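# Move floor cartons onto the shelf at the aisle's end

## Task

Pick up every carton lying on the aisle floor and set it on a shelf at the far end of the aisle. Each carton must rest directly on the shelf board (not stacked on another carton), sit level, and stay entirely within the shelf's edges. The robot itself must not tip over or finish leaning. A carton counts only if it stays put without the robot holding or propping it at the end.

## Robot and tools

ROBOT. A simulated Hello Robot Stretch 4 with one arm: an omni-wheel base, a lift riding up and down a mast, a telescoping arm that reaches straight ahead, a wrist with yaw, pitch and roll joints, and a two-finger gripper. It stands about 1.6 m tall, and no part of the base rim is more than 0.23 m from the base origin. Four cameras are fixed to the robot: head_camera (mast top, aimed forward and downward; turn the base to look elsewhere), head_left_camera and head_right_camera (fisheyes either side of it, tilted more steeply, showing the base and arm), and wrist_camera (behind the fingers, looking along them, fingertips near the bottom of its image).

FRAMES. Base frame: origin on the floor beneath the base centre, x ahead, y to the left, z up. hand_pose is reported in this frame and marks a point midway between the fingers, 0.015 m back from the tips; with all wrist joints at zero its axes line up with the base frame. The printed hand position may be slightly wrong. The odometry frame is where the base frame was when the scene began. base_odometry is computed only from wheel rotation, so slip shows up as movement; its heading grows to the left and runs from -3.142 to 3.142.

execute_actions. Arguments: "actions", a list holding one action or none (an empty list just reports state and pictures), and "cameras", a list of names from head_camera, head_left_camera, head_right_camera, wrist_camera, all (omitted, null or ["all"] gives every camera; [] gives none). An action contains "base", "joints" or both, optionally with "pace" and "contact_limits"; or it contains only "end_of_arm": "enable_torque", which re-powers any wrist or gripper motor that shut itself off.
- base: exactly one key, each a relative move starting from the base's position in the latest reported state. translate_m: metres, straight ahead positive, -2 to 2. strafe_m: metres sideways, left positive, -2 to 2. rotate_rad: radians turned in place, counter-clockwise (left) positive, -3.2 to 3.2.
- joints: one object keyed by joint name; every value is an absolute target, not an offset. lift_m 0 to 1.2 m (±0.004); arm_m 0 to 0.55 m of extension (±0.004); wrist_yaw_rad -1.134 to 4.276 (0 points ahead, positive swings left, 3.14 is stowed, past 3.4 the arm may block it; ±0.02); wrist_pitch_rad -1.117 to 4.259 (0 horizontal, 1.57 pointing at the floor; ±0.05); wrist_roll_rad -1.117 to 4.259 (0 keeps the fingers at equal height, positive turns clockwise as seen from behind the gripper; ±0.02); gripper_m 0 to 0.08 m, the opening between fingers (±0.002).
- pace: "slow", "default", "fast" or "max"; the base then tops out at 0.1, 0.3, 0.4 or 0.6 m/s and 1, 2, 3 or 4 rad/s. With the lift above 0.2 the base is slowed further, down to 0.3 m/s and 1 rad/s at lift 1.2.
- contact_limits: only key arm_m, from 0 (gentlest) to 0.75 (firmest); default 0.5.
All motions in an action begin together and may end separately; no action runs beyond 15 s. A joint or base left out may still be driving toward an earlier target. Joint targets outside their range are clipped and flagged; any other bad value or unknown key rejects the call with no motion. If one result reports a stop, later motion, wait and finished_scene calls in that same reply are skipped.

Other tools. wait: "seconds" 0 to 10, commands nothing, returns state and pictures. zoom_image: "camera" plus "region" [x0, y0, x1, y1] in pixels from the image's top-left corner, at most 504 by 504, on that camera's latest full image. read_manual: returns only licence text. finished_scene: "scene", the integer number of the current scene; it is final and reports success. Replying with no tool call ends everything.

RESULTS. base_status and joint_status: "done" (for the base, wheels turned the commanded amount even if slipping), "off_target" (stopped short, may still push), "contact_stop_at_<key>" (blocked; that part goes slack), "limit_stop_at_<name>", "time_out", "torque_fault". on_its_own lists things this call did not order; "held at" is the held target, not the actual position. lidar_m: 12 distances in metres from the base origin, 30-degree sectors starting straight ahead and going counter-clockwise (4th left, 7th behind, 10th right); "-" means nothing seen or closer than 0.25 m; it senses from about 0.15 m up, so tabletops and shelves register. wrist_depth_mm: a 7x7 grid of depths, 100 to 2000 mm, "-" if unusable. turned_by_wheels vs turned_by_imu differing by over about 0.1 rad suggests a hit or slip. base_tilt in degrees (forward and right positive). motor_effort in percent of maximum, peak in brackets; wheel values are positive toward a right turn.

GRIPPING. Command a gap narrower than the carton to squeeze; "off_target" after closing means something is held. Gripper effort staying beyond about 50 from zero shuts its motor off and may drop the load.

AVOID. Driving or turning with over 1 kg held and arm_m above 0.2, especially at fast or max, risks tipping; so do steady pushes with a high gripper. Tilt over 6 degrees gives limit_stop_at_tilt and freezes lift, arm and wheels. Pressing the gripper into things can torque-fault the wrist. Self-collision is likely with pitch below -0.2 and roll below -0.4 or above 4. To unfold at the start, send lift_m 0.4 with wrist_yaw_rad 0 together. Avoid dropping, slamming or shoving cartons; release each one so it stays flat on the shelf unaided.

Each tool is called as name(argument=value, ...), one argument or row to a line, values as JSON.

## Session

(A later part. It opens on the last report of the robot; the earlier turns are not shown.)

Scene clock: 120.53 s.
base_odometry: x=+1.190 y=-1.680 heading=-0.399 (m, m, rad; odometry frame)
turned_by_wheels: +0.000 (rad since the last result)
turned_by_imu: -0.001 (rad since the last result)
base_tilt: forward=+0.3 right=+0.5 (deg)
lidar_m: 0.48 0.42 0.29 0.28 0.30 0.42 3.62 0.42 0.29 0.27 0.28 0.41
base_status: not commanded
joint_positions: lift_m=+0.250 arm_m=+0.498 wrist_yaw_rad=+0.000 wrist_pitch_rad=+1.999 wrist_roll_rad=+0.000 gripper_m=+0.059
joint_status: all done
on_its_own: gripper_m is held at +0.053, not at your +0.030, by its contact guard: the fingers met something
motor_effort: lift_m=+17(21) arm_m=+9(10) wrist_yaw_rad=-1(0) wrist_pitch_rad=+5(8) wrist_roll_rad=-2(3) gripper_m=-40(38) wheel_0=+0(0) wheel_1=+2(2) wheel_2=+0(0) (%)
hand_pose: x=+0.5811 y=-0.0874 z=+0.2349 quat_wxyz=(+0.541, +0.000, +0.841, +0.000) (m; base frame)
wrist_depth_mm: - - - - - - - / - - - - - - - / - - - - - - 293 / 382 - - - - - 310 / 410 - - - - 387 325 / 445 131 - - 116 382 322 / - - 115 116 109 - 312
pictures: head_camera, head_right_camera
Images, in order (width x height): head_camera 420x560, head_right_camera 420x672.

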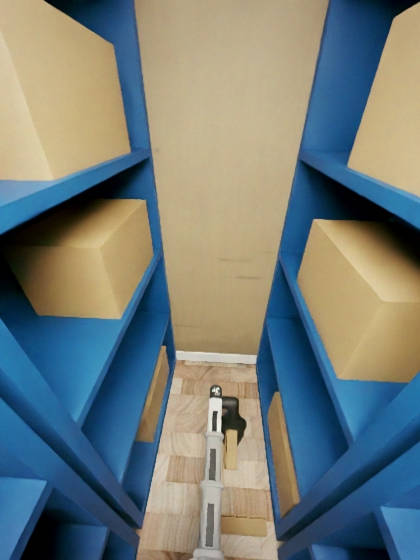

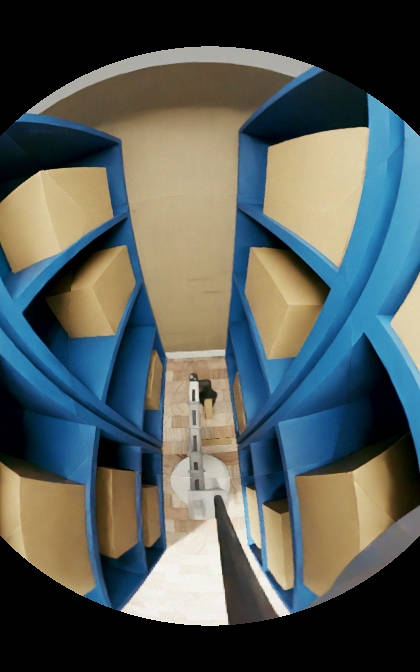

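execute_actions(
  actions=[
    {"joints":{"lift_m":0.03,"arm_m":0.55,"wrist_pitch_rad":2.4},"pace":"slow"},
  ],
  cameras=[],
)

execute_actions(
  actions=[
    {"joints":{"gripper_m":0.08}},
  ],
  cameras=[],
)

execute_actions(
  actions=[
    {"joints":{"lift_m":0.2}},
  ],
  cameras=[],
)

execute_actions(
  actions=[
    {"joints":{"wrist_pitch_rad":1.0,"arm_m":0.25}},
  ],
  cameras=["head_camera","wrist_camera"],
)

Scene clock: 132.10 s.
base_odometry: x=+1.190 y=-1.680 heading=-0.399 (m, m, rad; odometry frame)
turned_by_wheels: +0.000 (rad since the last result)
turned_by_imu: -0.001 (rad since the last result)
base_tilt: forward=+0.3 right=+0.5 (deg)
lidar_m: 1.13 0.43 0.29 0.29 0.29 0.44 3.62 0.41 0.28 0.27 0.28 0.41
base_status: not commanded
joint_positions: lift_m=+0.030 arm_m=+0.548 wrist_yaw_rad=+0.000 wrist_pitch_rad=+2.397 wrist_roll_rad=+0.000 gripper_m=+0.059
joint_status: all done
on_its_own: gripper_m is held at +0.053, not at your +0.030, by its contact guard: the fingers met something
motor_effort: lift_m=+16(16) arm_m=+9(10) wrist_yaw_rad=-1(1) wrist_pitch_rad=+8(9) wrist_roll_rad=-1(2) gripper_m=-38(39) wheel_0=+0(1) wheel_1=+1(1) wheel_2=-1(0) (%)
hand_pose: x=+0.5628 y=-0.0874 z=+0.0644 quat_wxyz=(+0.364, +0.000, +0.932, +0.000) (m; base frame)
wrist_depth_mm: - - - - - - - / - - - - - - - / - - - - - - - / 190 - - - - - 190 / 226 - - - - 230 230 / 283 131 - - 116 277 276 / - - 115 116 109 - 289
pictures: none
No camera images: the call's "cameras" was empty. Leave "cameras" out to get every camera's image.

Scene clock: 133.03 s.
base_odometry: x=+1.190 y=-1.680 heading=-0.399 (m, m, rad; odometry frame)
turned_by_wheels: +0.000 (rad since the last result)
turned_by_imu: +0.000 (rad since the last result)
base_tilt: forward=+0.3 right=+0.5 (deg)
lidar_m: 1.14 0.42 0.30 0.28 0.28 0.41 3.62 0.41 0.28 0.27 0.29 0.39
base_status: not commanded
joint_positions: lift_m=+0.030 arm_m=+0.548 wrist_yaw_rad=+0.000 wrist_pitch_rad=+2.398 wrist_roll_rad=+0.000 gripper_m=+0.080
joint_status: all done
motor_effort: lift_m=+16(17) arm_m=+9(9) wrist_yaw_rad=+0(0) wrist_pitch_rad=+7(7) wrist_roll_rad=-2(2) gripper_m=+1(40) wheel_0=+0(0) wheel_1=+2(1) wheel_2=+0(1) (%)
hand_pose: x=+0.5628 y=-0.0874 z=+0.0644 quat_wxyz=(+0.364, +0.000, +0.932, +0.000) (m; base frame)
wrist_depth_mm: 124 124 - - - 125 125 / 140 140 - - - 141 141 / 160 160 - - - 161 162 / 188 188 108 105 109 190 190 / 226 228 128 122 220 229 230 / 271 139 163 155 155 276 276 / - 117 342 196 139 - 282
pictures: none
No camera images: the call's "cameras" was empty. Leave "cameras" out to get every camera's image.

Scene clock: 134.83 s.
base_odometry: x=+1.190 y=-1.680 heading=-0.399 (m, m, rad; odometry frame)
turned_by_wheels: +0.000 (rad since the last result)
turned_by_imu: +0.000 (rad since the last result)
base_tilt: forward=+0.3 right=+0.6 (deg)
lidar_m: 1.13 0.41 0.31 0.28 0.31 0.42 3.64 0.43 0.30 0.26 0.27 0.39
base_status: not commanded
joint_positions: lift_m=+0.200 arm_m=+0.548 wrist_yaw_rad=+0.000 wrist_pitch_rad=+2.398 wrist_roll_rad=+0.000 gripper_m=+0.080
joint_status: all done
motor_effort: lift_m=+22(23) arm_m=+9(9) wrist_yaw_rad=-1(2) wrist_pitch_rad=+7(6) wrist_roll_rad=-2(2) gripper_m=+2(2) wheel_0=+0(0) wheel_1=+1(1) wheel_2=-1(0) (%)
hand_pose: x=+0.5628 y=-0.0874 z=+0.2340 quat_wxyz=(+0.363, +0.000, +0.932, +0.000) (m; base frame)
wrist_depth_mm: 296 296 297 238 297 298 289 / 334 334 334 268 336 336 301 / 382 384 382 319 384 373 300 / 445 449 452 449 452 415 324 / 539 539 455 459 459 424 325 / 591 139 530 585 170 418 322 / - 116 496 539 138 - 309
pictures: none
No camera images: the call's "cameras" was empty. Leave "cameras" out to get every camera's image.

Scene clock: 136.83 s.
base_odometry: x=+1.190 y=-1.680 heading=-0.399 (m, m, rad; odometry frame)
turned_by_wheels: +0.000 (rad since the last result)
turned_by_imu: -0.001 (rad since the last result)
base_tilt: forward=+0.3 right=+0.5 (deg)
lidar_m: 1.13 0.42 0.31 0.27 0.29 0.42 3.62 0.41 0.28 0.27 0.28 0.40
base_status: not commanded
joint_positions: lift_m=+0.200 arm_m=+0.252 wrist_yaw_rad=+0.000 wrist_pitch_rad=+1.002 wrist_roll_rad=+0.000 gripper_m=+0.080
joint_status: all done
motor_effort: lift_m=+22(22) arm_m=-9(9) wrist_yaw_rad=+1(1) wrist_pitch_rad=-6(9) wrist_roll_rad=-2(2) gripper_m=+1(3) wheel_0=+0(1) wheel_1=+1(2) wheel_2=+0(0) (%)
hand_pose: x=+0.5371 y=-0.0874 z=+0.1988 quat_wxyz=(+0.877, +0.000, +0.480, +0.000) (m; base frame)
wrist_depth_mm: 539 549 559 564 580 473 452 / 480 492 496 508 521 433 320 / 436 442 455 459 466 402 319 / 399 407 410 357 421 402 319 / 368 373 377 325 389 382 309 / 342 139 345 301 170 357 296 / - 116 329 283 138 - 276
pictures: head_camera, wrist_camera
camera_calibration (this result's frames):
wrist_camera: T_world_to_cam=[[-0.00623628, -0.997818, 0.0657221, -0.108612], [-0.860973, -0.0280707, -0.507876, 0.609416], [0.508613, -0.0597522, -0.858919, 0.0452198], [0, 0, 0, 1]] pos_world=[0.501014, -0.0885659, 0.355486]
Images, in order (width x height): head_camera 420x560, wrist_camera 616x392.

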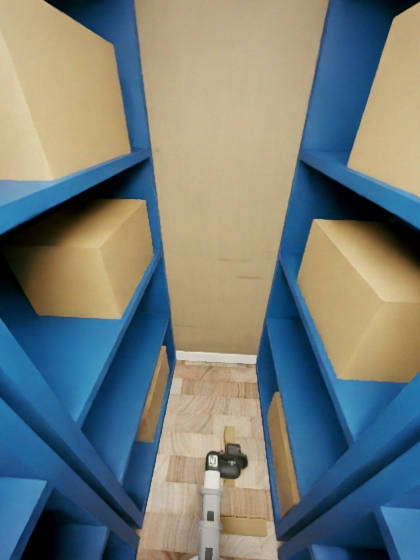

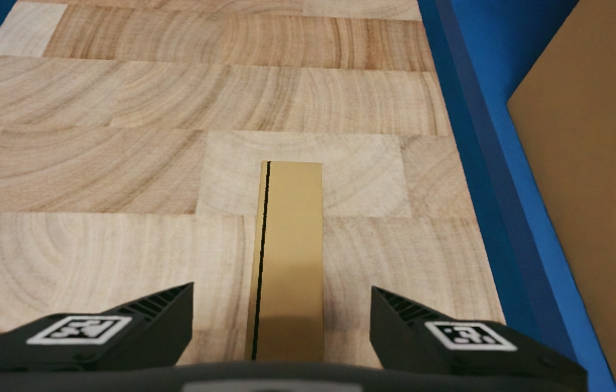

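execute_actions(
  actions=[
    {"joints":{"lift_m":0.035},"pace":"slow"},
  ],
  cameras=["wrist_camera"],
)

execute_actions(
  actions=[
    {"joints":{"gripper_m":0.03}},
  ],
  cameras=[],
)

execute_actions(
  actions=[
    {"joints":{"lift_m":0.56}},
  ],
  cameras=["wrist_camera","head_camera"],
)

Scene clock: 145.70 s.
base_odometry: x=+1.190 y=-1.680 heading=-0.399 (m, m, rad; odometry frame)
turned_by_wheels: +0.000 (rad since the last result)
turned_by_imu: -0.001 (rad since the last result)
base_tilt: forward=+0.3 right=+0.5 (deg)
lidar_m: 1.12 0.41 0.30 0.26 0.29 0.41 3.62 0.41 0.28 0.25 0.28 0.41
base_status: not commanded
joint_positions: lift_m=+0.035 arm_m=+0.252 wrist_yaw_rad=+0.000 wrist_pitch_rad=+1.002 wrist_roll_rad=+0.000 gripper_m=+0.080
joint_status: all done
motor_effort: lift_m=+16(23) arm_m=-9(9) wrist_yaw_rad=+1(1) wrist_pitch_rad=-6(6) wrist_roll_rad=-1(2) gripper_m=+0(2) wheel_0=+0(0) wheel_1=+2(1) wheel_2=+0(0) (%)
hand_pose: x=+0.5371 y=-0.0874 z=+0.0343 quat_wxyz=(+0.877, +0.000, +0.480, +0.000) (m; base frame)
wrist_depth_mm: 287 293 294 215 312 317 293 / 258 263 262 191 278 283 279 / 234 238 231 172 249 255 258 / 214 217 160 157 226 232 234 / 198 200 147 144 208 211 214 / 183 139 134 133 149 195 197 / - 116 125 126 127 - -
pictures: wrist_camera
camera_calibration (this result's frames):
wrist_camera: T_world_to_cam=[[-0.00623652, -0.997818, 0.0657222, -0.0978001], [-0.860969, -0.0280709, -0.507882, 0.52587], [0.508618, -0.0597522, -0.858916, -0.0960755], [0, 0, 0, 1]] pos_world=[0.501014, -0.0885659, 0.190986]
Images, in order (width x height): wrist_camera 616x392.

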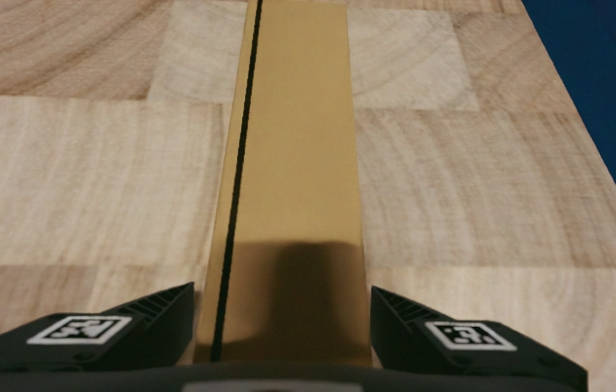

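Scene clock: 146.70 s.
base_odometry: x=+1.190 y=-1.680 heading=-0.399 (m, m, rad; odometry frame)
turned_by_wheels: +0.000 (rad since the last result)
turned_by_imu: +0.000 (rad since the last result)
base_tilt: forward=+0.3 right=+0.5 (deg)
lidar_m: 1.12 0.42 0.31 0.27 0.31 0.41 3.63 0.41 0.28 0.26 0.28 0.40
base_status: not commanded
joint_positions: lift_m=+0.035 arm_m=+0.252 wrist_yaw_rad=+0.000 wrist_pitch_rad=+1.002 wrist_roll_rad=+0.000 gripper_m=+0.059
joint_status: gripper_m off_target (ended at +0.059, target +0.030)
on_its_own: gripper_m is held at +0.053, not at your +0.030, by its contact guard: the fingers met something
motor_effort: lift_m=+16(16) arm_m=-9(9) wrist_yaw_rad=+0(1) wrist_pitch_rad=-5(5) wrist_roll_rad=-2(2) gripper_m=-42(45) wheel_0=+0(0) wheel_1=+1(2) wheel_2=-1(0) (%)
hand_pose: x=+0.5371 y=-0.0874 z=+0.0343 quat_wxyz=(+0.877, +0.000, +0.480, +0.000) (m; base frame)
wrist_depth_mm: 287 294 291 214 312 319 294 / 258 263 260 191 278 283 279 / 234 238 233 173 250 256 259 / 214 217 161 157 228 231 235 / 198 200 145 144 208 212 215 / 183 184 132 133 140 195 198 / - - 124 126 124 - 185
pictures: none
No camera images: the call's "cameras" was empty. Leave "cameras" out to get every camera's image.

Scene clock: 149.73 s.
base_odometry: x=+1.190 y=-1.680 heading=-0.399 (m, m, rad; odometry frame)
turned_by_wheels: +0.000 (rad since the last result)
turned_by_imu: -0.001 (rad since the last result)
base_tilt: forward=+0.3 right=+0.5 (deg)
lidar_m: 0.60 0.42 0.29 0.28 0.31 0.42 3.64 0.43 0.28 0.26 0.29 0.40
base_status: not commanded
joint_positions: lift_m=+0.560 arm_m=+0.252 wrist_yaw_rad=+0.000 wrist_pitch_rad=+1.002 wrist_roll_rad=+0.000 gripper_m=+0.059
joint_status: all done
on_its_own: gripper_m is held at +0.053, not at your +0.030, by its contact guard: the fingers met something
motor_effort: lift_m=+22(23) arm_m=-9(9) wrist_yaw_rad=-1(1) wrist_pitch_rad=-6(8) wrist_roll_rad=-2(2) gripper_m=-39(39) wheel_0=+0(0) wheel_1=+2(2) wheel_2=-1(0) (%)
hand_pose: x=+0.5370 y=-0.0874 z=+0.5588 quat_wxyz=(+0.877, +0.000, +0.480, +0.000) (m; base frame)
wrist_depth_mm: 715 788 778 215 759 750 317 / 654 891 891 192 904 878 291 / 661 878 891 172 866 866 480 / 661 820 161 157 788 469 452 / 668 750 145 144 707 436 415 / 634 691 132 133 140 410 384 / - - 124 126 125 - 357
pictures: head_camera, wrist_camera
camera_calibration (this result's frames):
wrist_camera: T_world_to_cam=[[-0.0062316, -0.997818, 0.0657231, -0.132274], [-0.860973, -0.0280752, -0.507876, 0.792245], [0.508613, -0.0597507, -0.858919, 0.354425], [0, 0, 0, 1]] pos_world=[0.501012, -0.0885656, 0.715478]
Images, in order (width x height): head_camera 420x560, wrist_camera 616x392.

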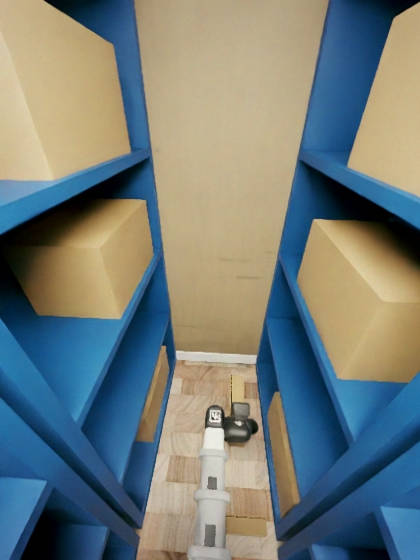

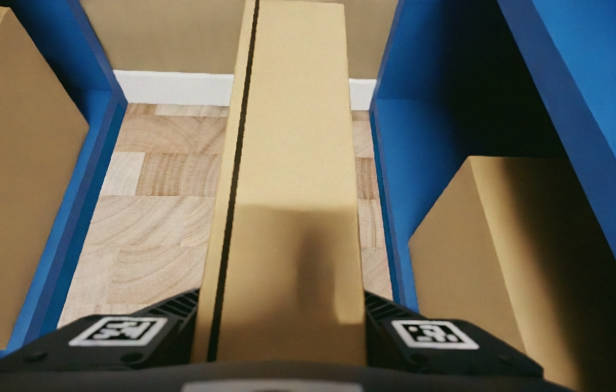

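execute_actions(
  actions=[
    {"joints":{"lift_m":0.595,"arm_m":0.46}},
  ],
  cameras=[],
)

execute_actions(
  actions=[
    {"joints":{"wrist_yaw_rad":-1.1}},
  ],
  cameras=["wrist_camera","head_camera"],
)

execute_actions(
  actions=[
    {"base":{"rotate_rad":-0.47},"pace":"slow"},
  ],
)

Scene clock: 161.70 s.
base_odometry: x=+1.190 y=-1.680 heading=-0.399 (m, m, rad; odometry frame)
turned_by_wheels: +0.000 (rad since the last result)
turned_by_imu: -0.001 (rad since the last result)
base_tilt: forward=+0.3 right=+0.5 (deg)
lidar_m: 1.12 0.42 0.31 0.28 0.28 0.41 3.62 0.43 0.28 0.27 0.28 0.38
base_status: not commanded
joint_positions: lift_m=+0.595 arm_m=+0.458 wrist_yaw_rad=+0.000 wrist_pitch_rad=+1.002 wrist_roll_rad=+0.000 gripper_m=+0.059
joint_status: all done
on_its_own: gripper_m is held at +0.053, not at your +0.030, by its contact guard: the fingers met something
motor_effort: lift_m=+22(21) arm_m=+9(9) wrist_yaw_rad=-1(0) wrist_pitch_rad=-6(7) wrist_roll_rad=-2(1) gripper_m=-39(39) wheel_0=+0(0) wheel_1=+2(1) wheel_2=+0(0) (%)
hand_pose: x=+0.7438 y=-0.0874 z=+0.5938 quat_wxyz=(+0.877, +0.000, +0.480, +0.000) (m; base frame)
wrist_depth_mm: 554 559 544 216 564 404 368 / 621 654 627 191 634 569 327 / 699 778 723 173 741 715 303 / 750 854 161 156 809 809 289 / 668 778 145 144 750 741 732 / 640 732 132 133 140 683 699 / - - 124 126 124 - 389
pictures: none
No camera images: the call's "cameras" was empty. Leave "cameras" out to get every camera's image.

Scene clock: 162.90 s.
base_odometry: x=+1.190 y=-1.680 heading=-0.399 (m, m, rad; odometry frame)
turned_by_wheels: +0.000 (rad since the last result)
turned_by_imu: +0.000 (rad since the last result)
base_tilt: forward=+0.3 right=+0.6 (deg)
lidar_m: 1.13 0.42 0.28 0.28 0.30 0.41 3.63 0.42 0.29 0.27 0.28 0.40
base_status: not commanded
joint_positions: lift_m=+0.595 arm_m=+0.458 wrist_yaw_rad=-1.100 wrist_pitch_rad=+1.002 wrist_roll_rad=+0.000 gripper_m=+0.059
joint_status: all done
on_its_own: gripper_m is held at +0.053, not at your +0.030, by its contact guard: the fingers met something
motor_effort: lift_m=+23(23) arm_m=+9(9) wrist_yaw_rad=-1(7) wrist_pitch_rad=-8(7) wrist_roll_rad=-2(2) gripper_m=-39(40) wheel_0=+0(0) wheel_1=+2(2) wheel_2=+0(0) (%)
hand_pose: x=+0.6034 y=-0.1417 z=+0.5938 quat_wxyz=(+0.748, +0.251, +0.410, -0.458) (m; base frame)
wrist_depth_mm: 366 340 330 215 357 366 373 / 621 759 314 191 317 324 332 / 691 831 831 173 289 290 294 / 759 788 160 157 473 274 267 / 768 788 145 144 452 449 439 / 723 732 132 133 140 433 430 / - - 124 126 124 - 442
pictures: head_camera, wrist_camera
camera_calibration (this result's frames):
wrist_camera: T_world_to_cam=[[-0.89187, -0.44749, 0.065729, 0.424072], [-0.415956, 0.754442, -0.507739, 0.707925], [0.177619, -0.480177, -0.859, 0.487662], [0, 0, 0, 1]] pos_world=[0.586064, -0.110156, 0.750469]
Images, in order (width x height): head_camera 420x560, wrist_camera 616x392.

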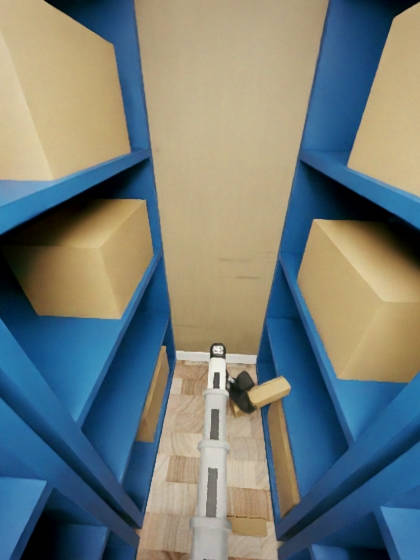

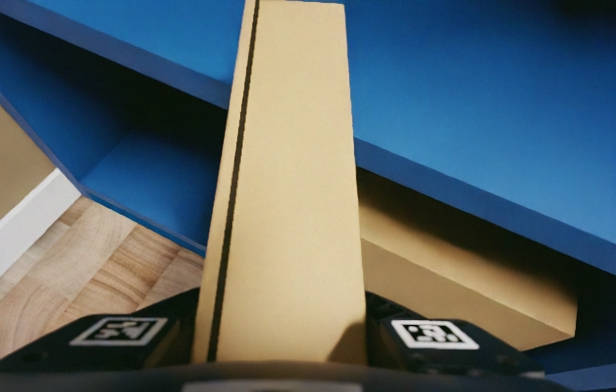

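Scene clock: 164.57 s.
base_odometry: x=+1.190 y=-1.680 heading=-0.868 (m, m, rad; odometry frame)
turned_by_wheels: -0.469 (rad since the last result)
turned_by_imu: -0.475 (rad since the last result)
base_tilt: forward=+0.3 right=+0.5 (deg)
lidar_m: 0.44 1.00 0.41 0.29 0.27 0.31 0.46 2.71 0.40 0.27 0.26 0.29
base_status: done
joint_positions: lift_m=+0.595 arm_m=+0.458 wrist_yaw_rad=-1.100 wrist_pitch_rad=+1.002 wrist_roll_rad=+0.000 gripper_m=+0.059
joint_status: not commanded
on_its_own: gripper_m is held at +0.053, not at your +0.030, by its contact guard: the fingers met something
motor_effort: lift_m=+22(22) arm_m=+9(9) wrist_yaw_rad=-1(0) wrist_pitch_rad=-7(7) wrist_roll_rad=-2(2) gripper_m=-40(39) wheel_0=+2(6) wheel_1=+1(8) wheel_2=+4(9) (%)
hand_pose: x=+0.6034 y=-0.1417 z=+0.5938 quat_wxyz=(+0.748, +0.251, +0.410, -0.458) (m; base frame)
wrist_depth_mm: 325 332 332 215 359 297 219 / 293 298 296 191 317 293 217 / 265 271 264 172 285 279 216 / 241 246 161 157 259 258 216 / 223 227 145 144 236 241 215 / 208 209 132 133 140 223 213 / - - 124 126 124 - 209
pictures: head_camera, head_left_camera, head_right_camera, wrist_camera
camera_calibration (this result's frames):
wrist_camera: T_world_to_cam=[[-0.891931, -0.447368, 0.065729, 0.42413], [-0.415852, 0.754498, -0.507739, 0.70787], [0.177554, -0.480202, -0.859, 0.487699], [0, 0, 0, 1]] pos_world=[0.586072, -0.110151, 0.750469]
Images, in order (width x height): head_camera 420x560, head_left_camera 420x672, head_right_camera 420x672, wrist_camera 616x392.

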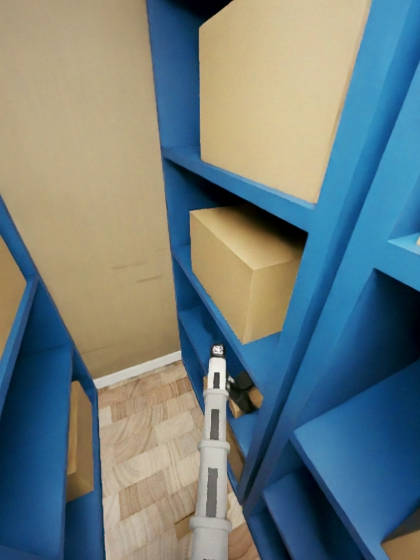

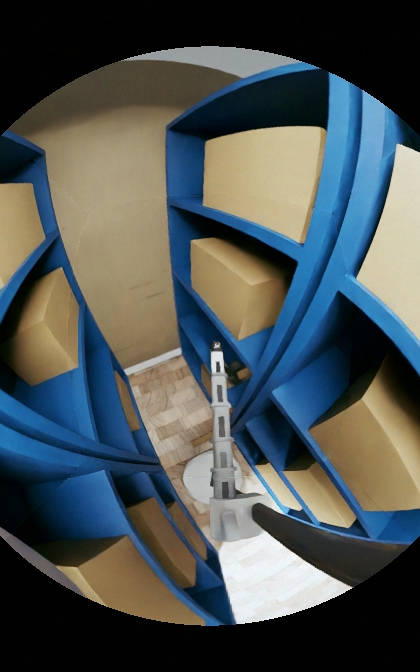

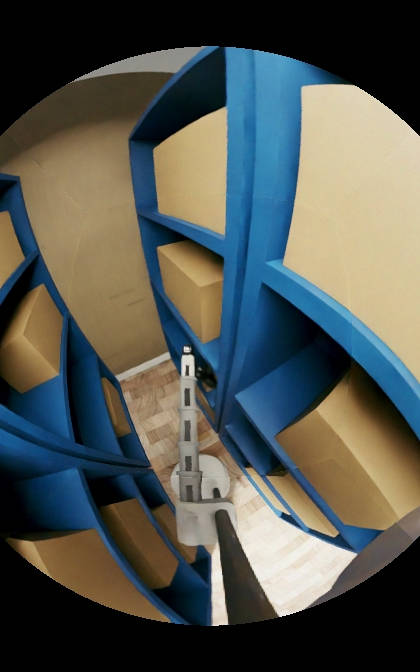

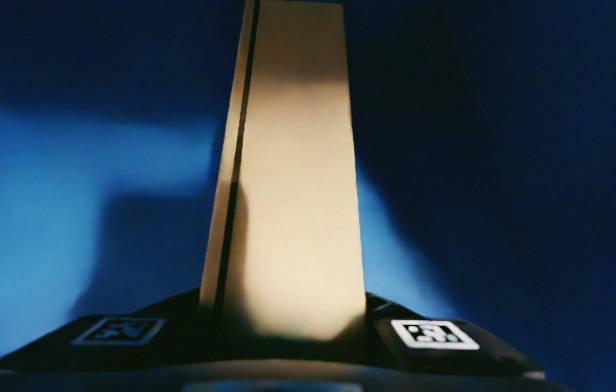

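execute_actions(
  actions=[
    {"joints":{"arm_m":0.53},"contact_limits":{"arm_m":0.2}},
  ],
  cameras=[],
)

execute_actions(
  actions=[
    {"joints":{"lift_m":0.57},"pace":"slow"},
  ],
  cameras=[],
)

execute_actions(
  actions=[
    {"joints":{"gripper_m":0.08}},
  ],
  cameras=[],
)

execute_actions(
  actions=[
    {"joints":{"lift_m":0.62},"pace":"slow"},
  ],
  cameras=["wrist_camera"],
)

Scene clock: 171.40 s.
base_odometry: x=+1.190 y=-1.680 heading=-0.868 (m, m, rad; odometry frame)
turned_by_wheels: +0.000 (rad since the last result)
turned_by_imu: -0.001 (rad since the last result)
base_tilt: forward=+0.3 right=+0.5 (deg)
lidar_m: 0.42 1.02 0.40 0.30 0.27 0.30 0.46 2.72 0.38 0.28 0.26 0.29
base_status: not commanded
joint_positions: lift_m=+0.595 arm_m=+0.528 wrist_yaw_rad=-1.100 wrist_pitch_rad=+1.002 wrist_roll_rad=+0.000 gripper_m=+0.059
joint_status: all done
on_its_own: gripper_m is held at +0.053, not at your +0.030, by its contact guard: the fingers met something
motor_effort: lift_m=+22(22) arm_m=+9(8) wrist_yaw_rad=-1(1) wrist_pitch_rad=-7(6) wrist_roll_rad=-2(1) gripper_m=-41(42) wheel_0=+2(2) wheel_1=+1(1) wheel_2=+4(4) (%)
contact_limits: arm_m 0.2
hand_pose: x=+0.6733 y=-0.1417 z=+0.5938 quat_wxyz=(+0.748, +0.251, +0.410, -0.458) (m; base frame)
wrist_depth_mm: 325 332 332 215 357 362 301 / 293 298 296 191 317 324 300 / 265 270 264 172 285 291 285 / 242 246 161 157 259 264 268 / 224 227 145 144 236 241 245 / 208 209 132 133 140 223 225 / - - 124 126 124 - 211
pictures: none
No camera images: the call's "cameras" was empty. Leave "cameras" out to get every camera's image.

Scene clock: 172.40 s.
base_odometry: x=+1.190 y=-1.680 heading=-0.868 (m, m, rad; odometry frame)
turned_by_wheels: +0.000 (rad since the last result)
turned_by_imu: +0.000 (rad since the last result)
base_tilt: forward=+0.4 right=+0.6 (deg)
lidar_m: 0.44 0.99 0.41 0.30 0.27 0.31 0.45 2.73 0.40 0.27 0.25 0.29
base_status: not commanded
joint_positions: lift_m=+0.570 arm_m=+0.528 wrist_yaw_rad=-1.100 wrist_pitch_rad=+1.002 wrist_roll_rad=+0.000 gripper_m=+0.059
joint_status: all done
on_its_own: gripper_m is held at +0.053, not at your +0.030, by its contact guard: the fingers met something
motor_effort: lift_m=+17(22) arm_m=+9(9) wrist_yaw_rad=-1(1) wrist_pitch_rad=-8(6) wrist_roll_rad=-1(2) gripper_m=-41(40) wheel_0=+2(2) wheel_1=+1(1) wheel_2=+4(4) (%)
hand_pose: x=+0.6733 y=-0.1417 z=+0.5693 quat_wxyz=(+0.748, +0.251, +0.410, -0.458) (m; base frame)
wrist_depth_mm: 287 294 293 215 317 324 301 / 259 265 262 191 281 287 285 / 235 239 233 172 253 257 262 / 215 219 161 157 230 234 238 / 199 201 145 144 209 213 217 / 185 186 132 133 140 197 200 / - - 124 126 124 - 187
pictures: none
No camera images: the call's "cameras" was empty. Leave "cameras" out to get every camera's image.

Scene clock: 173.33 s.
base_odometry: x=+1.190 y=-1.680 heading=-0.868 (m, m, rad; odometry frame)
turned_by_wheels: +0.000 (rad since the last result)
turned_by_imu: +0.000 (rad since the last result)
base_tilt: forward=+0.3 right=+0.5 (deg)
lidar_m: 0.41 0.99 0.41 0.29 0.27 0.31 0.47 2.74 0.39 0.27 0.26 0.29
base_status: not commanded
joint_positions: lift_m=+0.570 arm_m=+0.528 wrist_yaw_rad=-1.100 wrist_pitch_rad=+1.002 wrist_roll_rad=+0.000 gripper_m=+0.080
joint_status: all done
motor_effort: lift_m=+16(16) arm_m=+9(9) wrist_yaw_rad=-1(1) wrist_pitch_rad=-7(5) wrist_roll_rad=-2(2) gripper_m=+1(39) wheel_0=+2(2) wheel_1=+1(1) wheel_2=+4(4) (%)
hand_pose: x=+0.6733 y=-0.1417 z=+0.5693 quat_wxyz=(+0.748, +0.251, +0.410, -0.458) (m; base frame)
wrist_depth_mm: 289 296 294 219 317 325 301 / 259 265 263 194 282 289 286 / 235 240 236 175 253 258 262 / 216 219 163 159 229 234 237 / 198 201 147 146 210 214 217 / 185 139 135 135 148 198 200 / - 117 127 128 130 - -
pictures: none
No camera images: the call's "cameras" was empty. Leave "cameras" out to get every camera's image.

Scene clock: 174.63 s.
base_odometry: x=+1.190 y=-1.680 heading=-0.868 (m, m, rad; odometry frame)
turned_by_wheels: +0.000 (rad since the last result)
turned_by_imu: +0.000 (rad since the last result)
base_tilt: forward=+0.3 right=+0.5 (deg)
lidar_m: 0.42 1.00 0.40 0.29 0.27 0.31 0.44 2.74 0.40 0.28 0.27 0.30
base_status: not commanded
joint_positions: lift_m=+0.620 arm_m=+0.528 wrist_yaw_rad=-1.100 wrist_pitch_rad=+1.002 wrist_roll_rad=+0.000 gripper_m=+0.080
joint_status: all done
motor_effort: lift_m=+22(22) arm_m=+9(9) wrist_yaw_rad=-1(0) wrist_pitch_rad=-6(6) wrist_roll_rad=-2(2) gripper_m=+4(0) wheel_0=+2(2) wheel_1=+1(1) wheel_2=+4(4) (%)
hand_pose: x=+0.6733 y=-0.1417 z=+0.6188 quat_wxyz=(+0.748, +0.251, +0.410, -0.458) (m; base frame)
wrist_depth_mm: 364 370 377 379 389 387 301 / 325 332 340 267 355 359 300 / 296 301 300 241 319 325 298 / 271 276 274 218 290 296 287 / 249 253 248 200 265 268 272 / 232 139 185 185 170 248 252 / - 117 174 175 139 - 237
pictures: wrist_camera
camera_calibration (this result's frames):
wrist_camera: T_world_to_cam=[[-0.891953, -0.447325, 0.0657283, 0.484862], [-0.415802, 0.754483, -0.507804, 0.749659], [0.177562, -0.480267, -0.858962, 0.496731], [0, 0, 0, 1]] pos_world=[0.655983, -0.11015, 0.775484]
Images, in order (width x height): wrist_camera 616x392.

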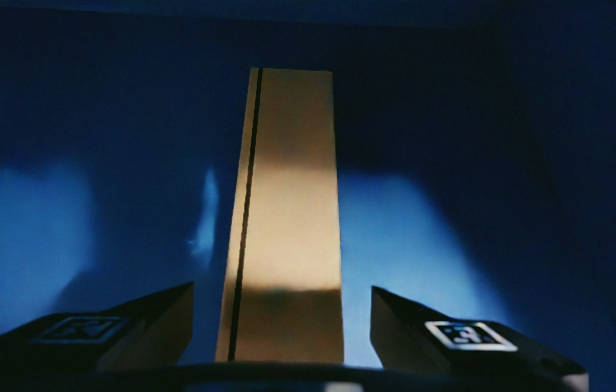

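execute_actions(
  actions=[
    {"joints":{"lift_m":0.64},"pace":"slow"},
  ],
  cameras=[],
)

execute_actions(
  actions=[
    {"base":{"rotate_rad":0.47},"pace":"slow"},
  ],
  cameras=["head_camera"],
)

execute_actions(
  actions=[
    {"base":{"translate_m":-0.2},"joints":{"wrist_yaw_rad":0}},
  ],
  cameras=[],
)

execute_actions(
  actions=[
    {"joints":{"wrist_pitch_rad":1.57,"wrist_roll_rad":1.57,"arm_m":0.35,"lift_m":0.2}},
  ],
  cameras=["head_camera","wrist_camera"],
)

Scene clock: 187.90 s.
base_odometry: x=+1.190 y=-1.680 heading=-0.868 (m, m, rad; odometry frame)
turned_by_wheels: +0.000 (rad since the last result)
turned_by_imu: -0.001 (rad since the last result)
base_tilt: forward=+0.3 right=+0.5 (deg)
lidar_m: 0.43 1.02 0.40 0.29 0.28 0.31 0.46 2.71 0.39 0.28 0.26 0.28
base_status: not commanded
joint_positions: lift_m=+0.640 arm_m=+0.528 wrist_yaw_rad=-1.100 wrist_pitch_rad=+1.002 wrist_roll_rad=+0.000 gripper_m=+0.080
joint_status: all done
motor_effort: lift_m=+22(21) arm_m=+9(9) wrist_yaw_rad=-2(0) wrist_pitch_rad=-6(7) wrist_roll_rad=-2(2) gripper_m=+4(2) wheel_0=+2(2) wheel_1=+1(1) wheel_2=+4(4) (%)
hand_pose: x=+0.6733 y=-0.1417 z=+0.6388 quat_wxyz=(+0.748, +0.251, +0.410, -0.458) (m; base frame)
wrist_depth_mm: 387 387 394 399 402 389 301 / 353 362 368 377 384 382 298 / 320 325 329 270 343 349 298 / 293 297 297 243 314 319 297 / 271 274 273 222 287 293 286 / 251 139 208 205 171 268 271 / - 116 193 194 139 - 257
pictures: none
No camera images: the call's "cameras" was empty. Leave "cameras" out to get every camera's image.

Scene clock: 189.57 s.
base_odometry: x=+1.190 y=-1.680 heading=-0.399 (m, m, rad; odometry frame)
turned_by_wheels: +0.470 (rad since the last result)
turned_by_imu: +0.474 (rad since the last result)
base_tilt: forward=+0.3 right=+0.6 (deg)
lidar_m: 1.13 0.42 0.29 0.28 0.30 0.42 3.63 0.39 0.28 0.27 0.29 0.41
base_status: done
joint_positions: lift_m=+0.640 arm_m=+0.528 wrist_yaw_rad=-1.100 wrist_pitch_rad=+1.002 wrist_roll_rad=+0.000 gripper_m=+0.080
joint_status: not commanded
motor_effort: lift_m=+22(22) arm_m=+9(9) wrist_yaw_rad=-1(1) wrist_pitch_rad=-6(6) wrist_roll_rad=-2(2) gripper_m=+1(2) wheel_0=-3(8) wheel_1=+0(5) wheel_2=-3(9) (%)
hand_pose: x=+0.6734 y=-0.1418 z=+0.6388 quat_wxyz=(+0.748, +0.251, +0.409, -0.458) (m; base frame)
wrist_depth_mm: 402 404 413 421 433 442 382 / 549 377 368 377 384 394 329 / 615 778 891 343 345 349 287 / 691 809 842 525 325 317 304 / 732 831 788 564 496 325 300 / 741 139 778 732 171 469 462 / - 116 741 759 138 - 445
pictures: head_camera
Images, in order (width x height): head_camera 420x560.

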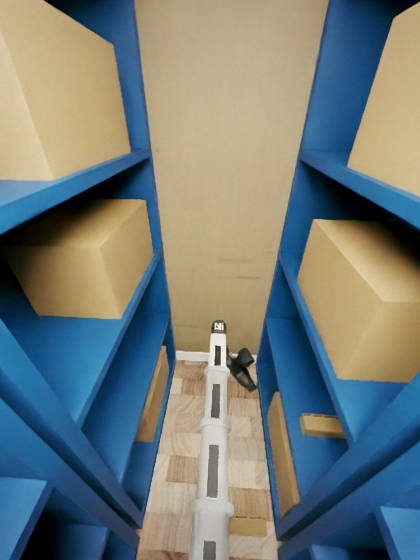

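Scene clock: 191.63 s.
base_odometry: x=+1.006 y=-1.603 heading=-0.399 (m, m, rad; odometry frame)
turned_by_wheels: +0.000 (rad since the last result)
turned_by_imu: +0.000 (rad since the last result)
base_tilt: forward=+0.3 right=+0.6 (deg)
lidar_m: 1.14 0.42 0.30 0.27 0.29 0.44 3.40 0.41 0.29 0.28 0.28 0.39
base_status: done
joint_positions: lift_m=+0.640 arm_m=+0.528 wrist_yaw_rad=+0.000 wrist_pitch_rad=+1.002 wrist_roll_rad=+0.000 gripper_m=+0.080
joint_status: all done
motor_effort: lift_m=+22(22) arm_m=+9(9) wrist_yaw_rad=-1(5) wrist_pitch_rad=-5(5) wrist_roll_rad=-2(2) gripper_m=+0(2) wheel_0=-1(5) wheel_1=-2(7) wheel_2=+2(10) (%)
hand_pose: x=+0.8139 y=-0.0874 z=+0.6389 quat_wxyz=(+0.877, +0.000, +0.480, +0.000) (m; base frame)
wrist_depth_mm: 668 699 707 715 683 449 449 / 732 820 831 831 798 407 397 / 654 917 960 976 917 842 355 / 661 904 931 931 878 866 320 / 668 831 854 866 809 504 301 / 634 139 788 788 171 462 289 / - 117 750 750 139 - 276
pictures: none
No camera images: the call's "cameras" was empty. Leave "cameras" out to get every camera's image.

Scene clock: 194.37 s.
base_odometry: x=+1.006 y=-1.603 heading=-0.399 (m, m, rad; odometry frame)
turned_by_wheels: +0.000 (rad since the last result)
turned_by_imu: -0.001 (rad since the last result)
base_tilt: forward=+0.4 right=+0.5 (deg)
lidar_m: 1.14 0.42 0.29 0.28 0.29 0.42 3.39 0.41 0.29 0.26 0.27 0.40
base_status: not commanded
joint_positions: lift_m=+0.200 arm_m=+0.352 wrist_yaw_rad=+0.000 wrist_pitch_rad=+1.570 wrist_roll_rad=+1.570 gripper_m=+0.080
joint_status: all done
motor_effort: lift_m=+17(20) arm_m=-9(10) wrist_yaw_rad=+0(2) wrist_pitch_rad=-1(5) wrist_roll_rad=-1(4) gripper_m=+2(2) wheel_0=-2(2) wheel_1=-2(2) wheel_2=+2(2) (%)
hand_pose: x=+0.5226 y=-0.0874 z=+0.1658 quat_wxyz=(+0.500, +0.500, +0.500, -0.500) (m; base frame)
wrist_depth_mm: 303 306 310 258 319 322 325 / 304 307 312 258 320 324 327 / 306 309 314 260 320 325 329 / 306 310 314 262 322 329 330 / 309 310 317 263 324 327 332 / 309 139 319 263 170 330 332 / - 117 319 264 138 - 334
pictures: head_camera, wrist_camera
camera_calibration (this result's frames):
wrist_camera: T_world_to_cam=[[-0.997822, -0.0313042, 0.0580664, 0.497494], [-0.0292537, 0.99893, 0.0358325, 0.145201], [-0.059126, 0.0340558, -0.997669, 0.352114], [0, 0, 0, 1]] pos_world=[0.521477, -0.141463, 0.317203]
Images, in order (width x height): head_camera 420x560, wrist_camera 616x392.

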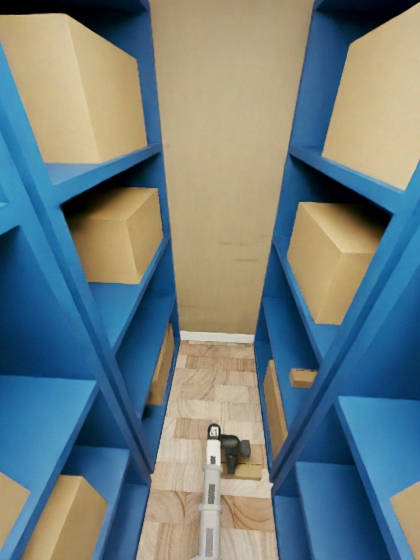

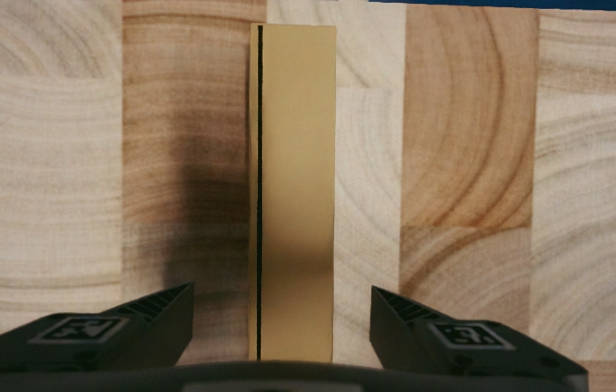

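execute_actions(
  actions=[
    {"joints":{"arm_m":0.342}},
  ],
  cameras=[],
)

execute_actions(
  actions=[
    {"joints":{"lift_m":0.065},"pace":"slow"},
  ],
  cameras=[],
)

execute_actions(
  actions=[
    {"joints":{"gripper_m":0.03}},
  ],
  cameras=[],
)

execute_actions(
  actions=[
    {"joints":{"lift_m":0.625}},
  ],
  cameras=[],
)

execute_actions(
  actions=[
    {"joints":{"wrist_roll_rad":0,"arm_m":0.42,"wrist_yaw_rad":0.5}},
  ],
  cameras=[],
)

execute_actions(
  actions=[
    {"base":{"translate_m":0.45}},
  ],
  cameras=["head_camera"],
)

execute_actions(
  actions=[
    {"base":{"rotate_rad":-0.3},"pace":"slow"},
  ],
  cameras=["head_camera","wrist_camera"],
)

Scene clock: 203.80 s.
base_odometry: x=+1.006 y=-1.603 heading=-0.399 (m, m, rad; odometry frame)
turned_by_wheels: +0.000 (rad since the last result)
turned_by_imu: -0.001 (rad since the last result)
base_tilt: forward=+0.3 right=+0.5 (deg)
lidar_m: 1.14 0.41 0.30 0.28 0.30 0.43 3.40 0.40 0.29 0.26 0.28 0.40
base_status: not commanded
joint_positions: lift_m=+0.200 arm_m=+0.344 wrist_yaw_rad=+0.000 wrist_pitch_rad=+1.570 wrist_roll_rad=+1.570 gripper_m=+0.080
joint_status: all done
motor_effort: lift_m=+17(17) arm_m=-9(9) wrist_yaw_rad=-1(1) wrist_pitch_rad=-2(1) wrist_roll_rad=-1(1) gripper_m=-1(3) wheel_0=-1(2) wheel_1=-2(2) wheel_2=+2(2) (%)
hand_pose: x=+0.5147 y=-0.0874 z=+0.1658 quat_wxyz=(+0.500, +0.500, +0.500, -0.500) (m; base frame)
wrist_depth_mm: 303 307 312 314 319 322 324 / 306 307 310 258 320 324 329 / 304 309 312 260 322 327 330 / 306 310 314 262 324 327 330 / 309 314 315 262 325 327 332 / 310 139 315 264 170 330 334 / - 117 319 264 139 - 338
pictures: none
No camera images: the call's "cameras" was empty. Leave "cameras" out to get every camera's image.

Scene clock: 205.73 s.
base_odometry: x=+1.006 y=-1.603 heading=-0.399 (m, m, rad; odometry frame)
turned_by_wheels: +0.000 (rad since the last result)
turned_by_imu: -0.001 (rad since the last result)
base_tilt: forward=+0.3 right=+0.5 (deg)
lidar_m: 1.14 0.42 0.30 0.28 0.29 0.40 3.39 0.41 0.29 0.25 0.28 0.40
base_status: not commanded
joint_positions: lift_m=+0.065 arm_m=+0.344 wrist_yaw_rad=+0.000 wrist_pitch_rad=+1.570 wrist_roll_rad=+1.570 gripper_m=+0.080
joint_status: all done
motor_effort: lift_m=+16(17) arm_m=-9(9) wrist_yaw_rad=-1(0) wrist_pitch_rad=-2(0) wrist_roll_rad=-1(1) gripper_m=-1(1) wheel_0=-2(2) wheel_1=-2(2) wheel_2=+2(2) (%)
hand_pose: x=+0.5147 y=-0.0874 z=+0.0308 quat_wxyz=(+0.500, +0.500, +0.500, -0.500) (m; base frame)
wrist_depth_mm: 174 176 122 123 182 185 186 / 174 176 123 124 183 186 187 / 175 177 123 124 184 187 187 / 176 177 124 125 185 187 189 / 177 179 124 126 186 187 190 / 177 139 125 126 148 189 190 / - 117 125 126 129 - -
pictures: none
No camera images: the call's "cameras" was empty. Leave "cameras" out to get every camera's image.

Scene clock: 206.73 s.
base_odometry: x=+1.006 y=-1.603 heading=-0.399 (m, m, rad; odometry frame)
turned_by_wheels: +0.000 (rad since the last result)
turned_by_imu: +0.000 (rad since the last result)
base_tilt: forward=+0.3 right=+0.5 (deg)
lidar_m: 1.14 0.41 0.31 0.28 0.29 0.42 3.40 0.39 0.29 0.27 0.28 0.41
base_status: not commanded
joint_positions: lift_m=+0.065 arm_m=+0.344 wrist_yaw_rad=+0.000 wrist_pitch_rad=+1.570 wrist_roll_rad=+1.570 gripper_m=+0.059
joint_status: gripper_m off_target (ended at +0.059, target +0.030)
on_its_own: gripper_m is held at +0.053, not at your +0.030, by its contact guard: the fingers met something
motor_effort: lift_m=+16(16) arm_m=-9(9) wrist_yaw_rad=+0(1) wrist_pitch_rad=-1(1) wrist_roll_rad=-1(1) gripper_m=-42(48) wheel_0=-2(1) wheel_1=-2(2) wheel_2=+2(2) (%)
hand_pose: x=+0.5147 y=-0.0874 z=+0.0308 quat_wxyz=(+0.500, +0.500, +0.500, -0.500) (m; base frame)
wrist_depth_mm: 174 176 122 123 182 185 186 / 175 176 122 124 183 185 187 / 175 177 123 124 184 186 188 / 176 178 124 125 185 187 189 / 177 178 124 125 185 187 190 / 177 178 124 126 140 189 190 / - - 125 126 125 - 191
pictures: none
No camera images: the call's "cameras" was empty. Leave "cameras" out to get every camera's image.

Scene clock: 209.87 s.
base_odometry: x=+1.006 y=-1.603 heading=-0.399 (m, m, rad; odometry frame)
turned_by_wheels: +0.000 (rad since the last result)
turned_by_imu: -0.001 (rad since the last result)
base_tilt: forward=+0.3 right=+0.5 (deg)
lidar_m: 0.47 0.41 0.30 0.28 0.29 0.40 3.40 0.41 0.29 0.27 0.28 0.41
base_status: not commanded
joint_positions: lift_m=+0.625 arm_m=+0.344 wrist_yaw_rad=+0.000 wrist_pitch_rad=+1.570 wrist_roll_rad=+1.570 gripper_m=+0.059
joint_status: all done
on_its_own: gripper_m is held at +0.053, not at your +0.030, by its contact guard: the fingers met something
motor_effort: lift_m=+22(23) arm_m=-9(9) wrist_yaw_rad=+1(0) wrist_pitch_rad=-2(0) wrist_roll_rad=-1(1) gripper_m=-39(39) wheel_0=-2(2) wheel_1=-2(2) wheel_2=+2(2) (%)
hand_pose: x=+0.5147 y=-0.0874 z=+0.5903 quat_wxyz=(+0.500, +0.500, +0.500, -0.500) (m; base frame)
wrist_depth_mm: 439 427 122 123 683 683 554 / 640 654 122 124 676 683 621 / 723 723 123 124 759 768 778 / 732 732 123 125 768 715 554 / 723 732 124 125 768 591 554 / 723 732 125 126 140 574 554 / - - 125 126 126 - 559
pictures: none
No camera images: the call's "cameras" was empty. Leave "cameras" out to get every camera's image.

Scene clock: 211.37 s.
base_odometry: x=+1.006 y=-1.603 heading=-0.399 (m, m, rad; odometry frame)
turned_by_wheels: +0.000 (rad since the last result)
turned_by_imu: +0.000 (rad since the last result)
base_tilt: forward=+0.3 right=+0.5 (deg)
lidar_m: 0.54 0.42 0.30 0.28 0.30 0.42 3.39 0.41 0.28 0.27 0.28 0.41
base_status: not commanded
joint_positions: lift_m=+0.625 arm_m=+0.418 wrist_yaw_rad=+0.500 wrist_pitch_rad=+1.570 wrist_roll_rad=+0.000 gripper_m=+0.059
joint_status: all done
on_its_own: gripper_m is held at +0.053, not at your +0.030, by its contact guard: the fingers met something
motor_effort: lift_m=+22(22) arm_m=+9(11) wrist_yaw_rad=+0(10) wrist_pitch_rad=+0(3) wrist_roll_rad=-3(6) gripper_m=-41(41) wheel_0=-2(2) wheel_1=-2(2) wheel_2=+2(2) (%)
hand_pose: x=+0.6314 y=-0.0766 z=+0.5903 quat_wxyz=(+0.685, -0.175, +0.685, +0.175) (m; base frame)
wrist_depth_mm: 647 647 122 123 750 750 683 / 647 732 123 124 759 759 683 / 647 732 123 124 759 691 469 / 668 732 123 125 750 585 415 / 723 732 124 125 691 504 410 / 732 741 125 126 140 424 413 / - - 125 126 125 - 415
pictures: none
No camera images: the call's "cameras" was empty. Leave "cameras" out to get every camera's image.

Scene clock: 214.37 s.
base_odometry: x=+1.421 y=-1.777 heading=-0.399 (m, m, rad; odometry frame)
turned_by_wheels: +0.000 (rad since the last result)
turned_by_imu: -0.003 (rad since the last result)
base_tilt: forward=+0.3 right=+0.6 (deg)
lidar_m: 0.54 0.42 0.30 0.28 0.29 0.41 - 0.41 0.28 0.25 0.27 0.40
base_status: done
joint_positions: lift_m=+0.625 arm_m=+0.418 wrist_yaw_rad=+0.500 wrist_pitch_rad=+1.570 wrist_roll_rad=+0.000 gripper_m=+0.059
joint_status: not commanded
on_its_own: gripper_m is held at +0.053, not at your +0.030, by its contact guard: the fingers met something
motor_effort: lift_m=+22(22) arm_m=+9(9) wrist_yaw_rad=-2(1) wrist_pitch_rad=-1(2) wrist_roll_rad=-3(3) gripper_m=-38(40) wheel_0=+2(7) wheel_1=+0(7) wheel_2=-1(12) (%)
hand_pose: x=+0.6313 y=-0.0767 z=+0.5903 quat_wxyz=(+0.685, -0.175, +0.685, +0.175) (m; base frame)
wrist_depth_mm: 504 654 122 123 530 445 382 / 559 732 123 124 676 569 452 / 621 723 123 124 759 668 488 / 668 732 124 125 750 683 676 / 723 750 124 125 683 691 707 / 741 732 125 126 140 691 699 / - - 125 126 125 - 707
pictures: head_camera
Images, in order (width x height): head_camera 420x560.

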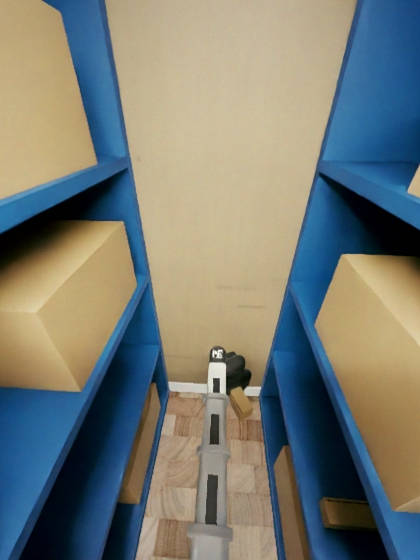

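Scene clock: 215.73 s.
base_odometry: x=+1.421 y=-1.777 heading=-0.698 (m, m, rad; odometry frame)
turned_by_wheels: -0.299 (rad since the last result)
turned_by_imu: -0.303 (rad since the last result)
base_tilt: forward=+0.3 right=+0.6 (deg)
lidar_m: 0.55 0.65 0.34 0.29 0.29 0.34 0.57 0.63 0.33 0.26 0.26 0.30
base_status: done
joint_positions: lift_m=+0.625 arm_m=+0.418 wrist_yaw_rad=+0.500 wrist_pitch_rad=+1.570 wrist_roll_rad=+0.000 gripper_m=+0.059
joint_status: not commanded
on_its_own: gripper_m is held at +0.053, not at your +0.030, by its contact guard: the fingers met something
motor_effort: lift_m=+22(22) arm_m=+9(9) wrist_yaw_rad=+0(1) wrist_pitch_rad=+0(0) wrist_roll_rad=-3(3) gripper_m=-41(41) wheel_0=+3(6) wheel_1=+1(6) wheel_2=+3(8) (%)
hand_pose: x=+0.6314 y=-0.0767 z=+0.5903 quat_wxyz=(+0.685, -0.175, +0.685, +0.175) (m; base frame)
wrist_depth_mm: 723 732 122 123 208 210 211 / 723 732 122 124 209 211 212 / 723 732 123 124 209 211 213 / 732 741 124 125 211 212 213 / 732 741 124 125 211 213 215 / 732 741 124 126 140 213 216 / - - 125 126 125 - 216
pictures: head_camera, wrist_camera
camera_calibration (this result's frames):
wrist_camera: T_world_to_cam=[[0.504617, -0.861347, 0.0586799, -0.430911], [-0.863343, -0.503386, 0.0352258, 0.534225], [-0.000803038, -0.0684364, -0.997655, 0.737059], [0, 0, 0, 1]] pos_world=[0.679256, -0.051801, 0.741798]
Images, in order (width x height): head_camera 420x560, wrist_camera 616x392.

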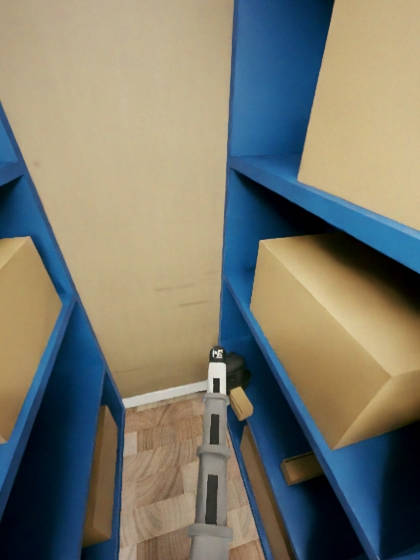

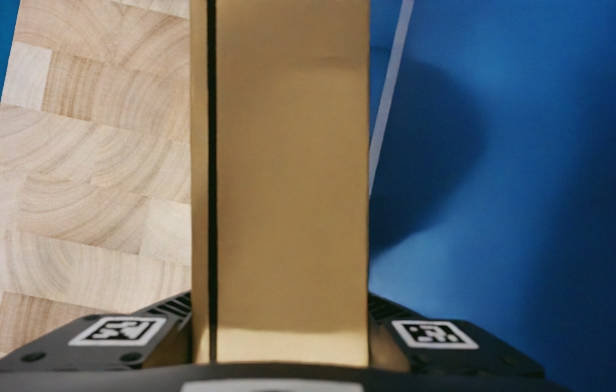

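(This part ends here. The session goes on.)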